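# Hang the held hanger on the clothes rail

## Task

The right gripper starts out holding a hanger: put it on the rail so it hangs there by its hook. Any hanger already on the rail must still be on it at the end. The rack is free-standing and must stay upright where it stands; tipping it beyond a slight amount fails the scene immediately. The hanger must stay on the rail by itself, not only because the robot is holding it, so open the gripper and withdraw once it hangs.

## Robot and tools

Robot: two arms, left_arm and right_arm, each with a two-finger parallel gripper. Bases in the scene frame: left_arm at (+0.050, +0.256, 0) m, quat_wxyz (+0.997, 0, 0, +0.074); right_arm at (-0.040, -0.358, 0) m, quat_wxyz (+0.997, 0, 0, -0.080). The names are labels only and do not match left or right in any picture. Here the right gripper carries the hanger; the left arm mainly stays out of the way.

Frame: one shared scene frame. Origin on the table surface midway between the arms, +z up, +x outward over the table, +y toward the left_arm side. Positions are in metres, orientations are quaternions written w first. The gripper's fingers extend along its own +z and close along its own y. The reported hand point (end_effector_position) sits between the finger pads, roughly 1 cm short of the tips. Reported positions can be somewhat wrong, especially with the arm stretched out, and arms tend to stop a centimetre or so off target, usually low.

Row format (used by both motion tools): a single flat list of 16 numbers covering both arms: left_arm x, y, z, qw, qx, qy, qz, opening, then right_arm x, y, z, qw, qx, qy, qz, opening. x, y, z and the quaternion are an absolute target pose for that gripper in the scene frame, not an offset. Opening runs from -1 (closed) to +1 (fully open, 0.094 m). To hold an arm still, repeat its full pose and quaternion from the latest result before it was meant to stay, plus the wanted opening. To keep orientation, resend the same quaternion each time rather than the drifted reported one. A target more than 0.6 m from the arm's last reported position along any gripper axis is refused and nothing is sent. Each control step, the controller limits the commanded pose to within 70 mm and 16 degrees of where the gripper actually is, and favors position over orientation when both cannot be met.

execute_actions: argument actions, a list holding zero or one item, plus optional pictures (boolean). Empty list: just report the state. An item with rows (1 to 15 rows of 16 numbers) and steps (1 to 15, default 15): each row drives one step of 1/30 s; the last row repeats to fill the steps. An item with only steps (up to 300) is a wait, counted from the previous result and including thinking time.

move: target is one 16-number row (absolute poses as above); speed in m/s, 0.002 to 0.5, default 0.25, with rotation capped at twice that in rad/s. Both grippers travel straight lines that finish together, taking 0.5 to 10 s; longer paths are cut off at 10 s. Openings are applied at the start. Paths ignore obstacles and the other arm, and grippers may lag, drift or overshoot the speed, particularly near full extension. Faster moves and targets set deeper past a contact hit and press harder.

wait: seconds, 0 to 10; nothing new is commanded meanwhile.

zoom_image: camera (cam_head_left, cam_head_right, cam_high, cam_low at 504x504; cam_left_wrist, cam_right_wrist at 616x616) and region [x0, y0, x1, y1] in pixels from the top-left, at most 504 by 504.

read_manual: optional section, only "licences"; returns licence text, no motion.

finished_scene: scene, the current scene's number.

Results: a state line per arm with gripper position and quaternion; grip_measured (finger opening on the command scale; readings may be off by about 1 mm); Joint positions (last value per arm is opening in metres); a Hand target line showing the pose each controller is heading for. "pose unreachable" and HELD mark steps where the clearance check altered or blocked a command. move adds a move: line with the outcome (done, off_target, moving, held, fault), limits such as paced (target clipped) or held (steps blocked, after which the arm may lurch fast), and each gripper's distance from its target. FAULT or OVER-TEMPERATURE FAULT lines mean an arm stopped. MOTOR HOT appears from 75 °C; at 90 °C the arm halts for 10 s, and at 100 °C it goes limp and falls, so do not hold loads longer than needed.

Gripping: fingers go to the opening you write except near the ends. To keep the hanger secure, command about 0.03 below grip_measured. Pads push up to roughly 50 to 62 N, less on thin parts.

Joint ranges (rad): waist -2.618 to 3.054, shoulder 0 to 3.142, elbow 0 to 3.142, wrist pitch -1.571 to 1.571, wrist yaw -1.571 to 1.571, wrist roll -2.094 to 2.094. The elbow cannot straighten fully. A wrist camera mount adds bulk near the gripper.

Avoid: tipping or shoving the loose rack, knocking off the other hanger, dropping the held hanger, anything leaving the table, arms colliding, and fast impacts. Approach the rail slowly, lower the hook over it, open, then back away.

Each tool is called after "Emit:" by a JSON object that holds its "op" and its "data", one argument or row to a line.

## Session

Emit:
{"op": "execute_actions", "data": {
  "actions": []
}}

Scene clock: 0.00 s of 4000.00 s.
left_arm: end_effector_position=(+0.4230, +0.3148, +0.4191) grip_measured=+1.000 end_effector_quat_wxyz=(+0.715, -0.061, +0.695, +0.050) | right_arm: end_effector_position=(+0.3298, +0.0083, +0.3951) grip_measured=-0.842 end_effector_quat_wxyz=(+0.560, -0.138, +0.811, +0.097)
Joint positions: left_arm=[ 0.003  1.038  1.064  0.002 -0.006 -0.017  0.094] | right_arm=[ 1.127  1.834  2.065 -0.669  0.581  0.255  0.007]
Joint velocities: left_arm=[-0.012 -0.002  0.022 -0.022  0.022  0.022  0.   ] | right_arm=[-0.012 -0.002  0.002  0.007 -0.037 -0.051  0.001]
Hand target (left_arm): +0.420, +0.314, +0.425; +0.720, -0.060, +0.690, +0.051
Hand target (right_arm): +0.329, +0.006, +0.399; +0.563, -0.136, +0.810, +0.097

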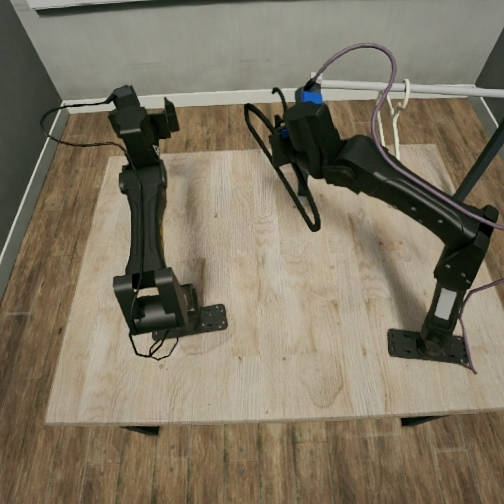

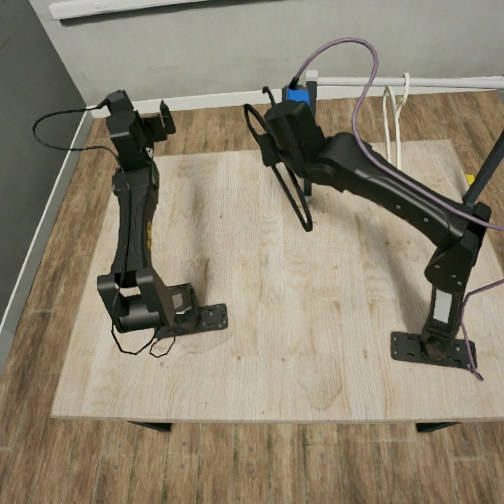

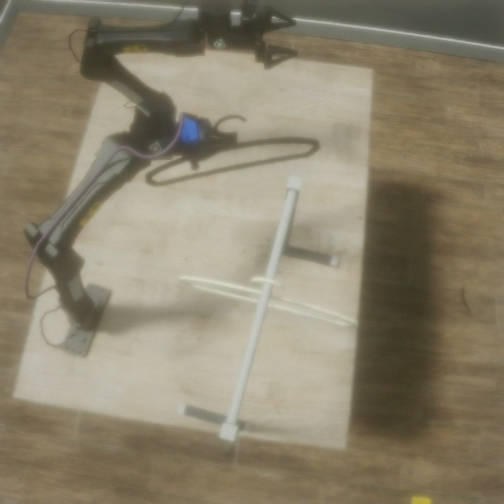

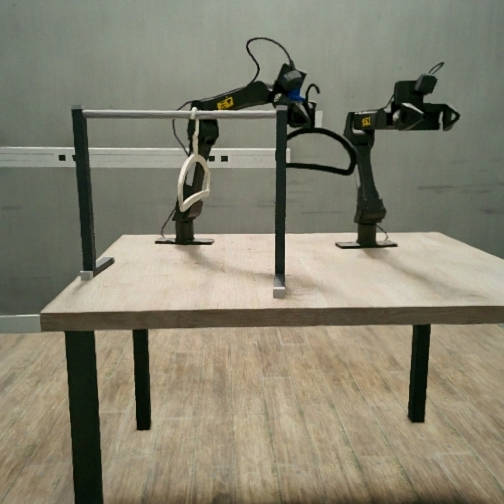

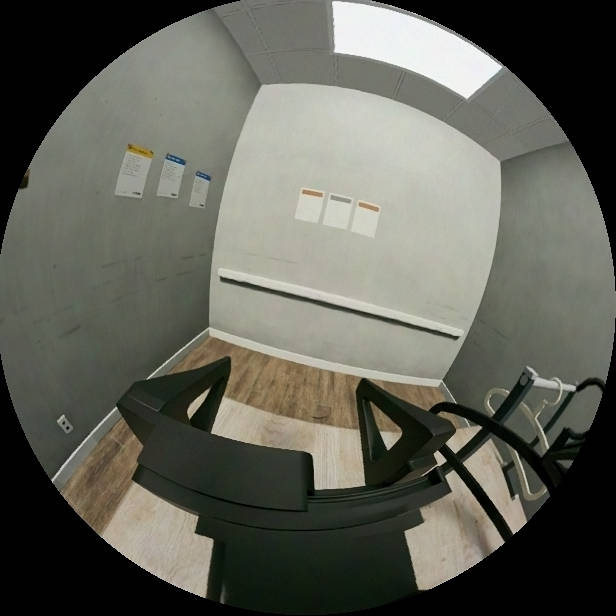

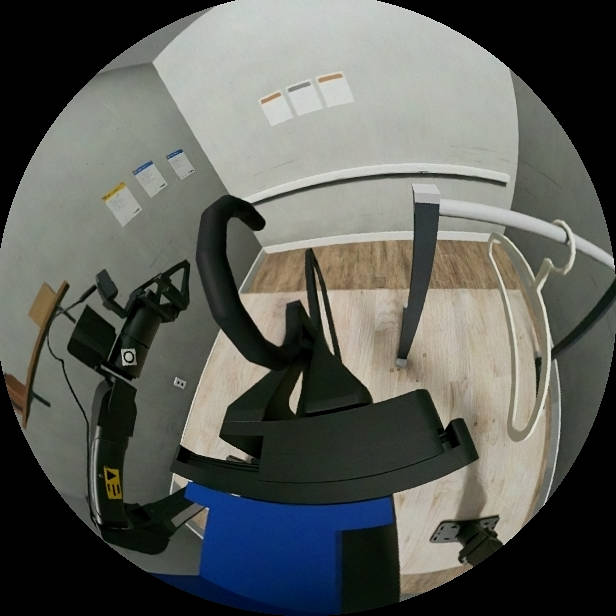

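Emit:
{"op": "move", "data": {
  "target": [0.423,0.3148,0.4191,0.715,-0.061,0.695,0.05,1,0.2,-0.03,0.39,0.56,-0.138,0.811,0.097,-0.9]
}}

Emit:
{"op": "move", "data": {
  "target": [0.423,0.3148,0.4191,0.715,-0.061,0.695,0.05,1,0.2,-0.12,0.38,0.566,0.072,0.82,-0.05,-0.9]
}}

Scene clock: 7.17 s of 4000.00 s.
left_arm: end_effector_position=(+0.4230, +0.3148, +0.4191) grip_measured=+1.000 end_effector_quat_wxyz=(+0.715, -0.061, +0.695, +0.050) | right_arm: end_effector_position=(+0.2006, -0.0212, +0.3877) grip_measured=-0.848 end_effector_quat_wxyz=(+0.555, -0.146, +0.812, +0.103)
Joint positions: left_arm=[ 0.003  1.038  1.064  0.002 -0.006 -0.017  0.094] | right_arm=[ 1.429  1.51   1.71  -0.763  0.826  0.44   0.007]
Joint velocities: left_arm=[-0.002 -0.027  0.012  0.007 -0.037 -0.007  0.   ] | right_arm=[-0.012 -0.012  0.002 -0.007  0.007  0.037 -0.   ]
Hand target (left_arm): +0.423, +0.315, +0.419; +0.715, -0.061, +0.695, +0.050
Hand target (right_arm): +0.199, -0.028, +0.391; +0.561, -0.138, +0.810, +0.097
Off the commanded pose (left_arm): 0.000 m, 0 deg.
Off the commanded pose (right_arm): 0.009 m, 1 deg.
After step 90, 2.97 s passed at rest.
move: done

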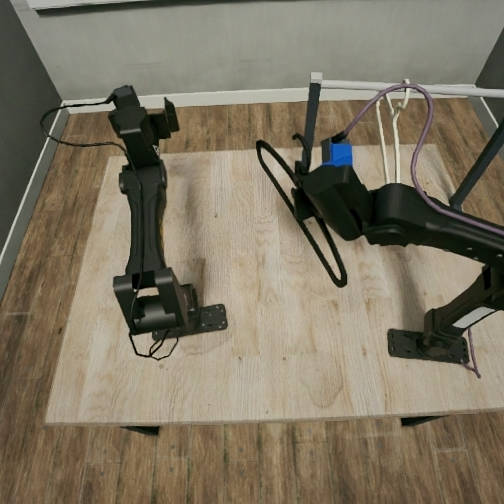

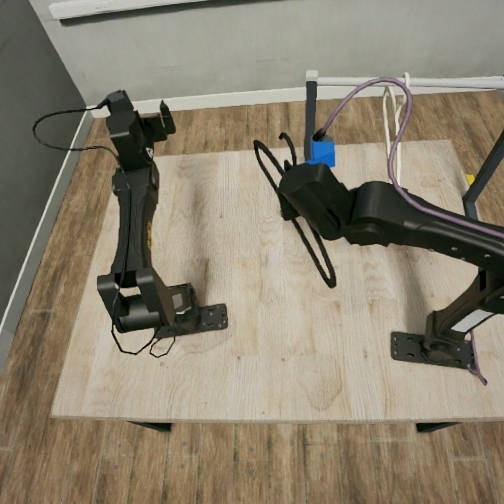

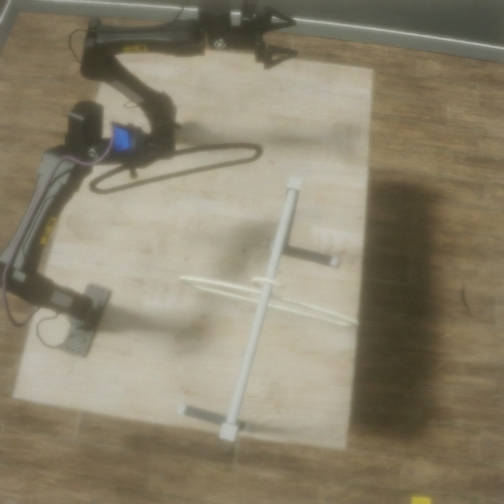

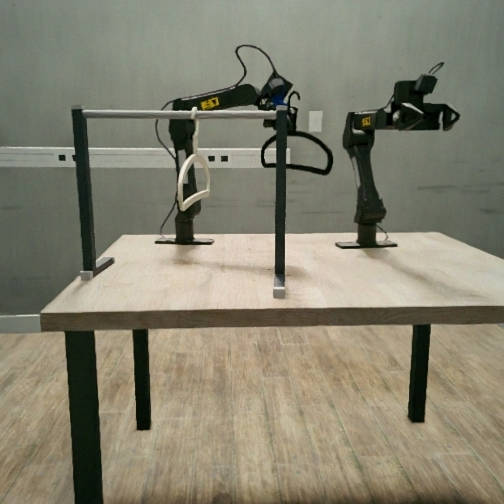

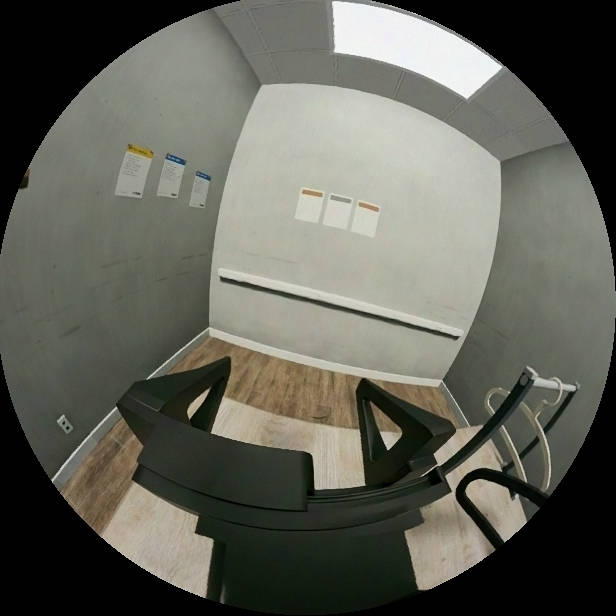

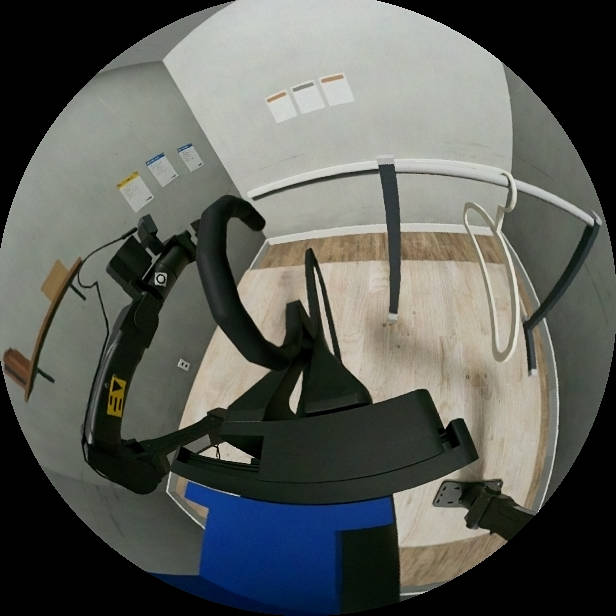

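Scene clock: 9.17 s of 4000.00 s.
left_arm: end_effector_position=(+0.4230, +0.3148, +0.4191) grip_measured=+1.000 end_effector_quat_wxyz=(+0.715, -0.061, +0.695, +0.050) | right_arm: end_effector_position=(+0.1972, -0.1180, +0.3730) grip_measured=-0.848 end_effector_quat_wxyz=(+0.555, +0.066, +0.828, -0.039)
Joint positions: left_arm=[ 0.003  1.038  1.064  0.002 -0.006 -0.017  0.094] | right_arm=[ 1.452  1.63   1.912 -1.548  1.161  1.25   0.007]
Joint velocities: left_arm=[-0.007  0.012 -0.012 -0.007  0.007 -0.066  0.   ] | right_arm=[-0.007 -0.002 -0.017 -0.051  0.007  0.007 -0.   ]
Hand target (left_arm): +0.423, +0.315, +0.419; +0.715, -0.061, +0.695, +0.050
Hand target (right_arm): +0.199, -0.119, +0.381; +0.570, +0.067, +0.818, -0.046
Off the commanded pose (left_arm): 0.000 m, 0 deg.
Off the commanded pose (right_arm): 0.008 m, 2 deg.
joint sent to its limit (right arm) — the command would take joint 4 (wrist pitch) past its lower limit, so that joint was sent only as far as its limit.
move: done

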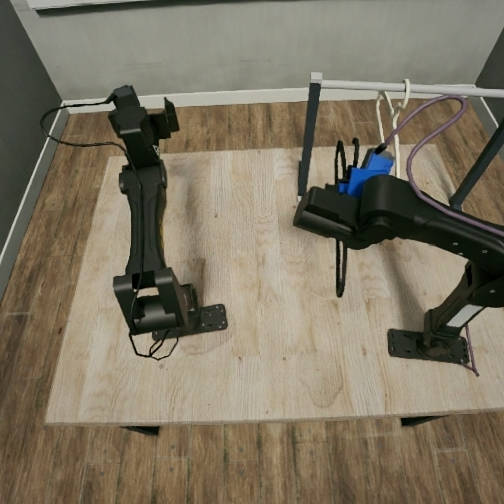

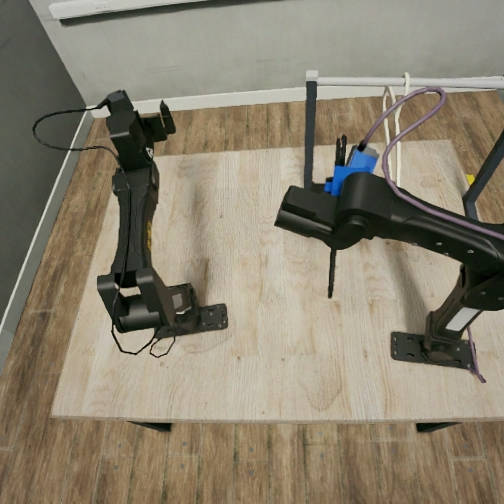

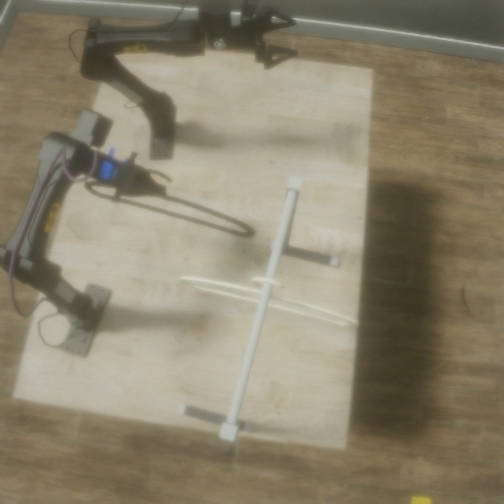

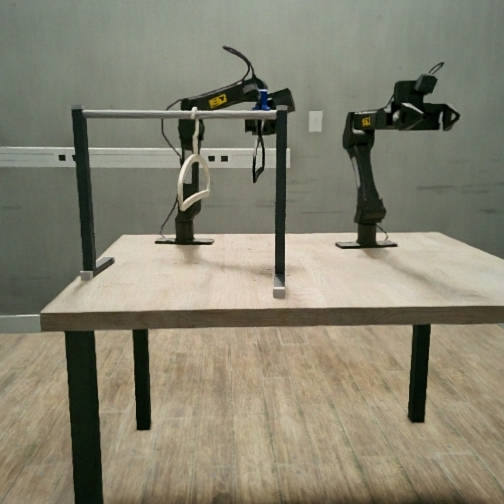

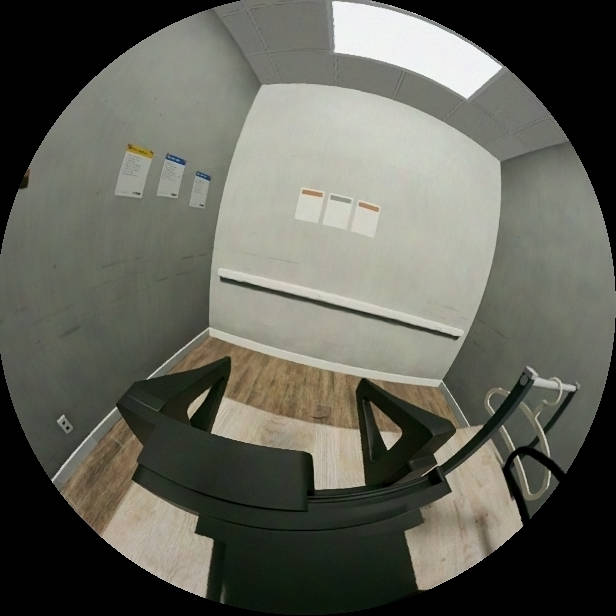

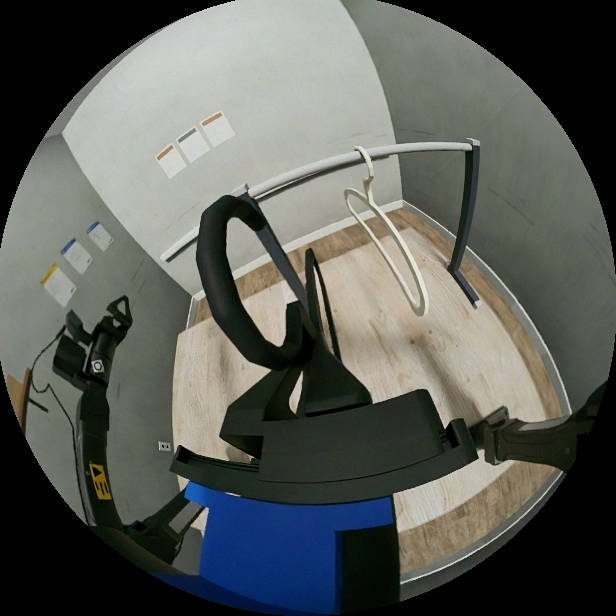

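Emit:
{"op": "move", "data": {
  "target": [0.423,0.3148,0.4191,0.715,-0.061,0.695,0.05,1,0.37,-0.16,0.38,0.566,0.072,0.82,-0.05,-0.9],
  "speed": 0.12
}}

Emit:
{"op": "zoom_image", "data": {
  "camera": "cam_low",
  "region": [160,60,320,220]
}}

Scene clock: 16.80 s of 4000.00 s.
left_arm: end_effector_position=(+0.4230, +0.3148, +0.4191) grip_measured=+1.000 end_effector_quat_wxyz=(+0.715, -0.061, +0.695, +0.050) | right_arm: end_effector_position=(+0.3663, -0.1612, +0.3657) grip_measured=-0.848 end_effector_quat_wxyz=(+0.550, +0.065, +0.831, -0.059)
Joint positions: left_arm=[ 0.003  1.038  1.064  0.002 -0.006 -0.017  0.094] | right_arm=[ 0.904  1.658  1.799 -0.756  0.831  0.452  0.007]
Joint velocities: left_arm=[ 0.007 -0.002 -0.012 -0.022  0.051  0.051  0.   ] | right_arm=[ 0.002 -0.007 -0.002  0.022  0.051 -0.081 -0.001]
Hand target (left_arm): +0.423, +0.315, +0.419; +0.715, -0.061, +0.695, +0.050
Hand target (right_arm): +0.369, -0.163, +0.378; +0.562, +0.075, +0.822, -0.053
Off the commanded pose (left_arm): 0.000 m, 0 deg.
Off the commanded pose (right_arm): 0.015 m, 3 deg.
After step 90, 2.60 s passed at rest.
move: off_target (right_arm)

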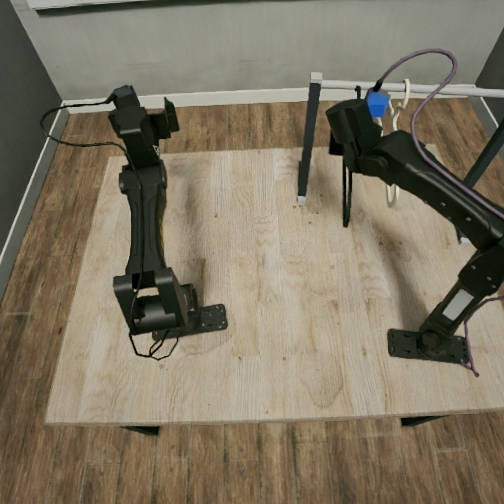

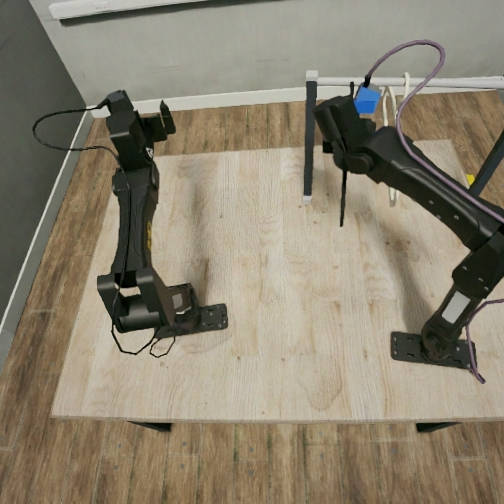

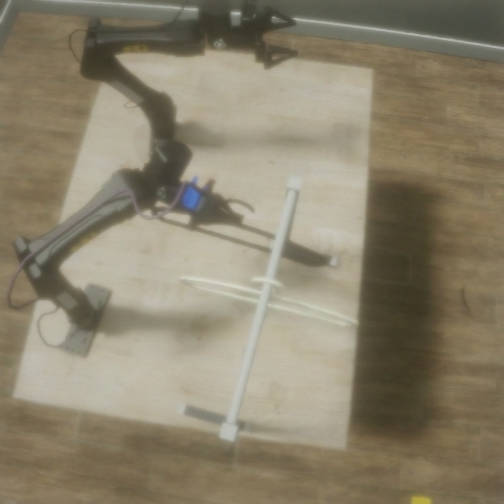

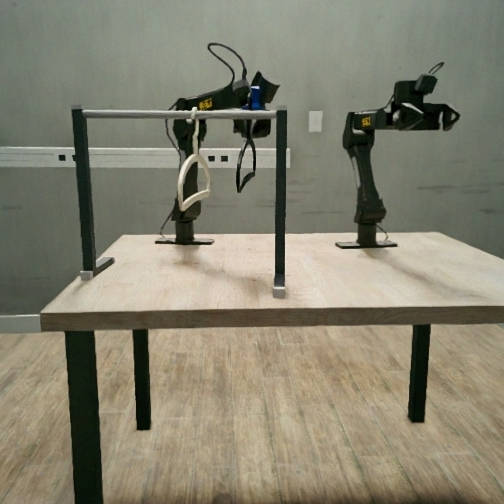

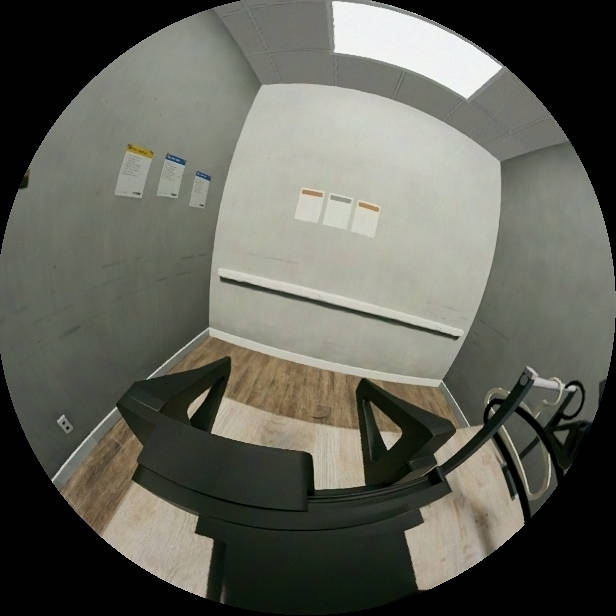

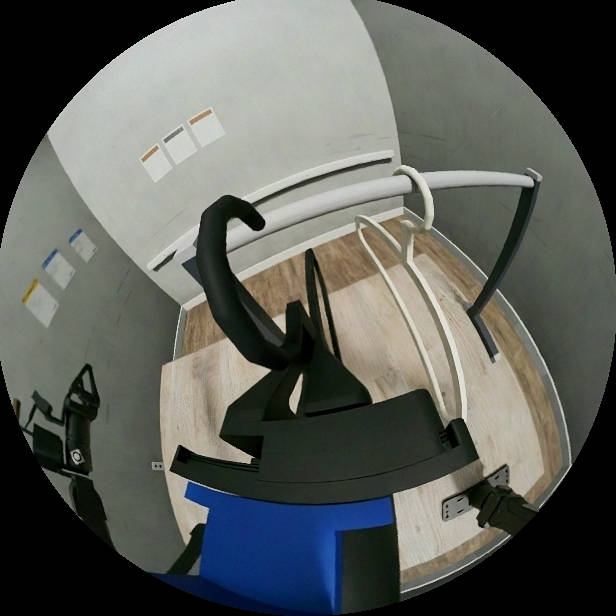

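Region (160, 60, 320, 220) of cam_low's 504x504 image, scaled by 3.150, with more detail than that image has.

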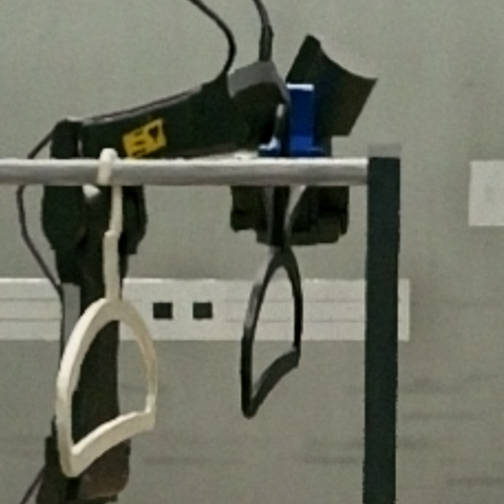

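Height looks good (~4 cm above hung). Advance ~9 cm.

Emit:
{"op": "move", "data": {
  "target": [0.423,0.3148,0.4191,0.715,-0.061,0.695,0.05,1,0.45,-0.175,0.382,0.566,0.072,0.82,-0.05,-0.9],
  "speed": 0.05
}}

Scene clock: 22.10 s of 4000.00 s.
left_arm: end_effector_position=(+0.4230, +0.3148, +0.4191) grip_measured=+1.000 end_effector_quat_wxyz=(+0.715, -0.061, +0.695, +0.050) | right_arm: end_effector_position=(+0.4442, -0.1712, +0.3679) grip_measured=-0.848 end_effector_quat_wxyz=(+0.551, +0.063, +0.830, -0.053)
Joint positions: left_arm=[ 0.003  1.038  1.064  0.002 -0.006 -0.017  0.094] | right_arm=[ 0.745  1.861  2.031 -0.693  0.686  0.329  0.007]
Joint velocities: left_arm=[-0.002  0.002  0.017  0.007 -0.081 -0.007  0.   ] | right_arm=[-0.007 -0.002  0.002 -0.051 -0.037 -0.007  0.001]
Hand target (left_arm): +0.423, +0.315, +0.419; +0.715, -0.061, +0.695, +0.050
Hand target (right_arm): +0.449, -0.176, +0.381; +0.565, +0.073, +0.820, -0.050
Off the commanded pose (left_arm): 0.000 m, 0 deg.
Off the commanded pose (right_arm): 0.016 m, 2 deg.
After step 90, 0.20 s passed at rest.
move: off_target (right_arm)

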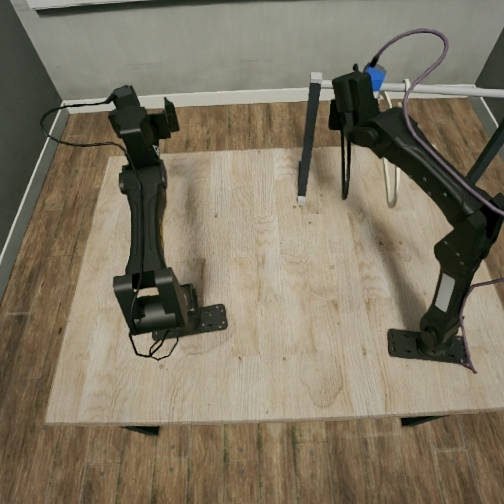

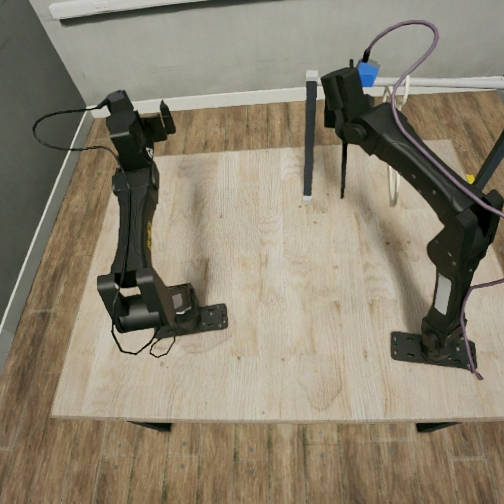

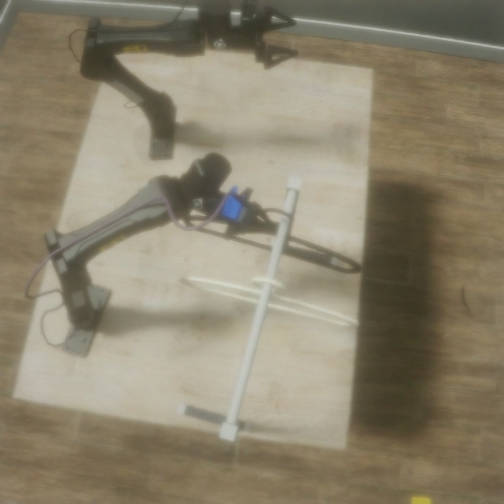

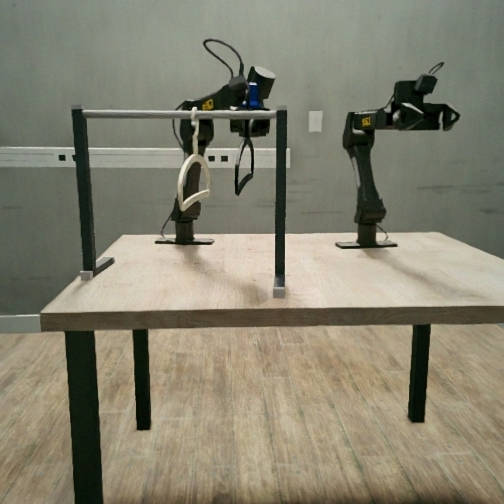

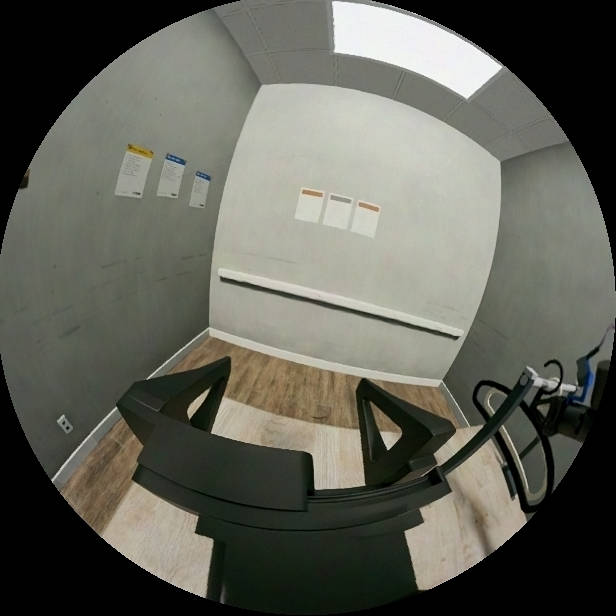

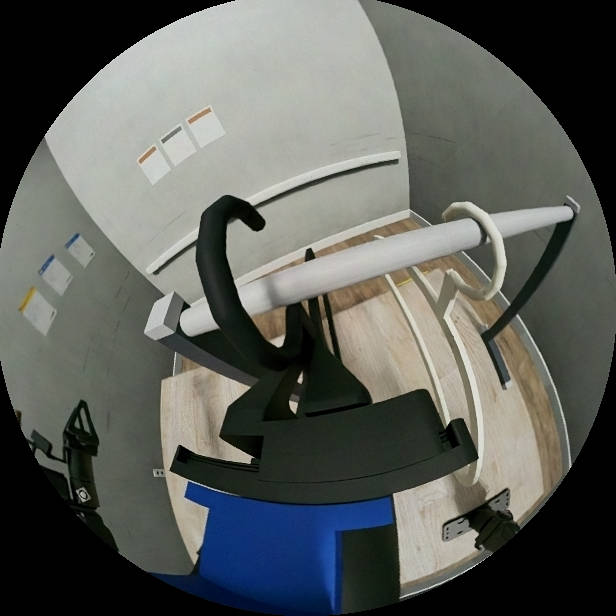

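Emit:
{"op": "move", "data": {
  "target": [0.423,0.3148,0.4191,0.715,-0.061,0.695,0.05,1,0.468,-0.178,0.358,0.566,0.072,0.82,-0.05,-0.9],
  "speed": 0.03
}}

Scene clock: 25.97 s of 4000.00 s.
left_arm: end_effector_position=(+0.4230, +0.3148, +0.4191) grip_measured=+1.000 end_effector_quat_wxyz=(+0.715, -0.061, +0.695, +0.050) | right_arm: end_effector_position=(+0.4626, -0.1744, +0.3589) grip_measured=-0.848 end_effector_quat_wxyz=(+0.562, +0.069, +0.823, -0.046)
Joint positions: left_arm=[ 0.003  1.038  1.064  0.002 -0.006 -0.017  0.094] | right_arm=[ 0.714  1.881  1.99  -0.59   0.662  0.311  0.007]
Joint velocities: left_arm=[-0.002  0.002  0.002 -0.037 -0.022 -0.051  0.   ] | right_arm=[-0.012  0.007 -0.017 -0.022  0.037 -0.066 -0.001]
Hand target (left_arm): +0.423, +0.315, +0.419; +0.715, -0.061, +0.695, +0.050
Hand target (right_arm): +0.468, -0.178, +0.358; +0.565, +0.072, +0.820, -0.050
Off the commanded pose (left_arm): 0.000 m, 0 deg.
Off the commanded pose (right_arm): 0.007 m, 1 deg.
move: done

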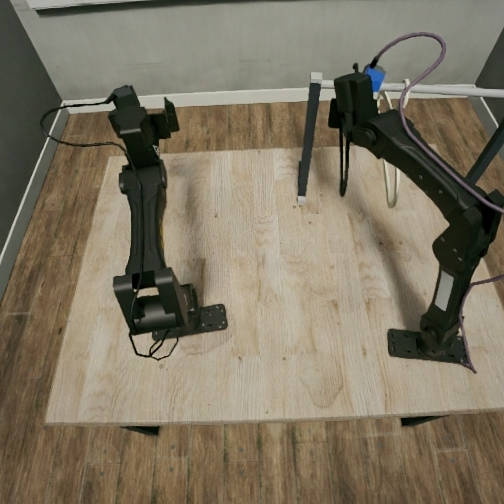

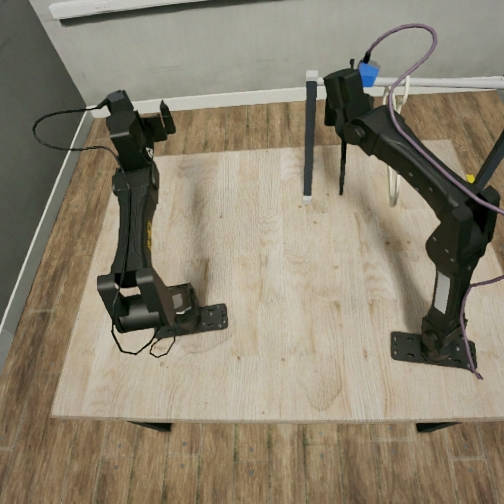

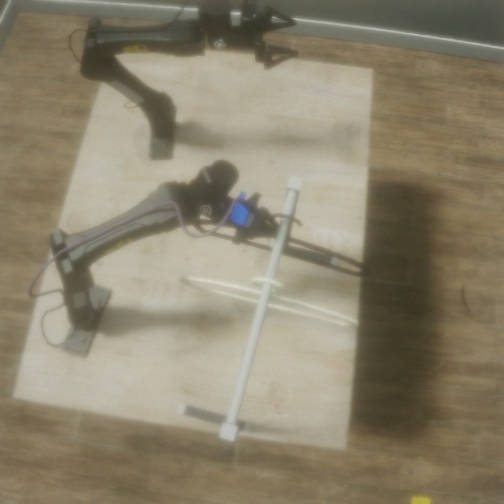

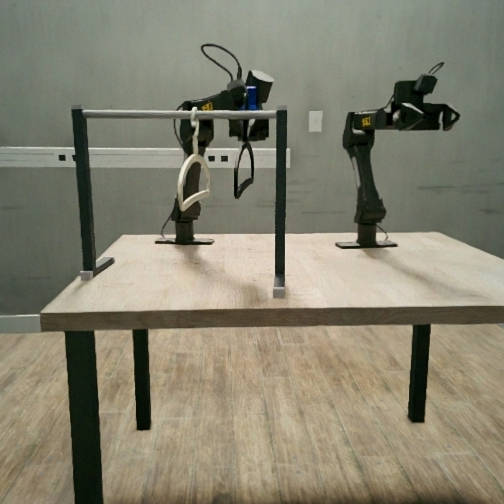

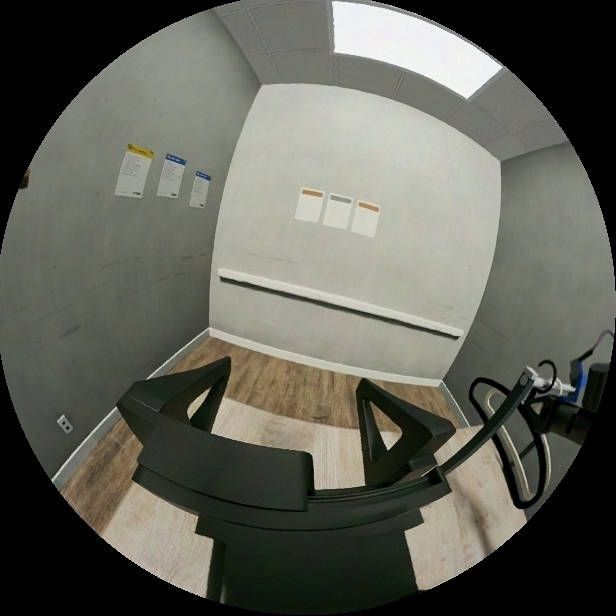

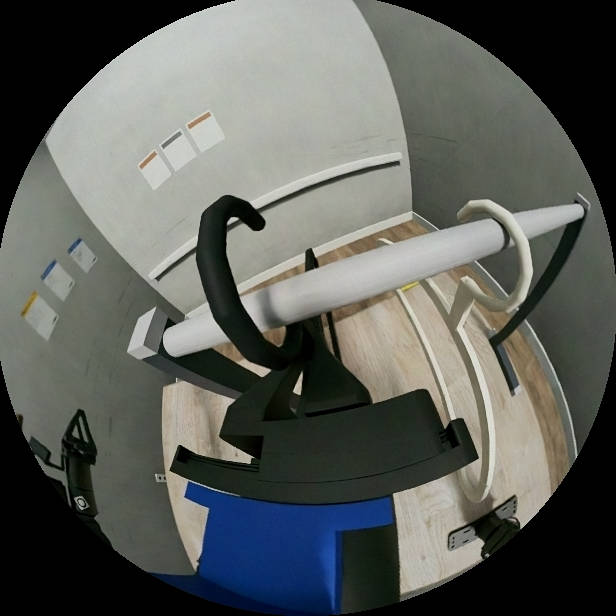

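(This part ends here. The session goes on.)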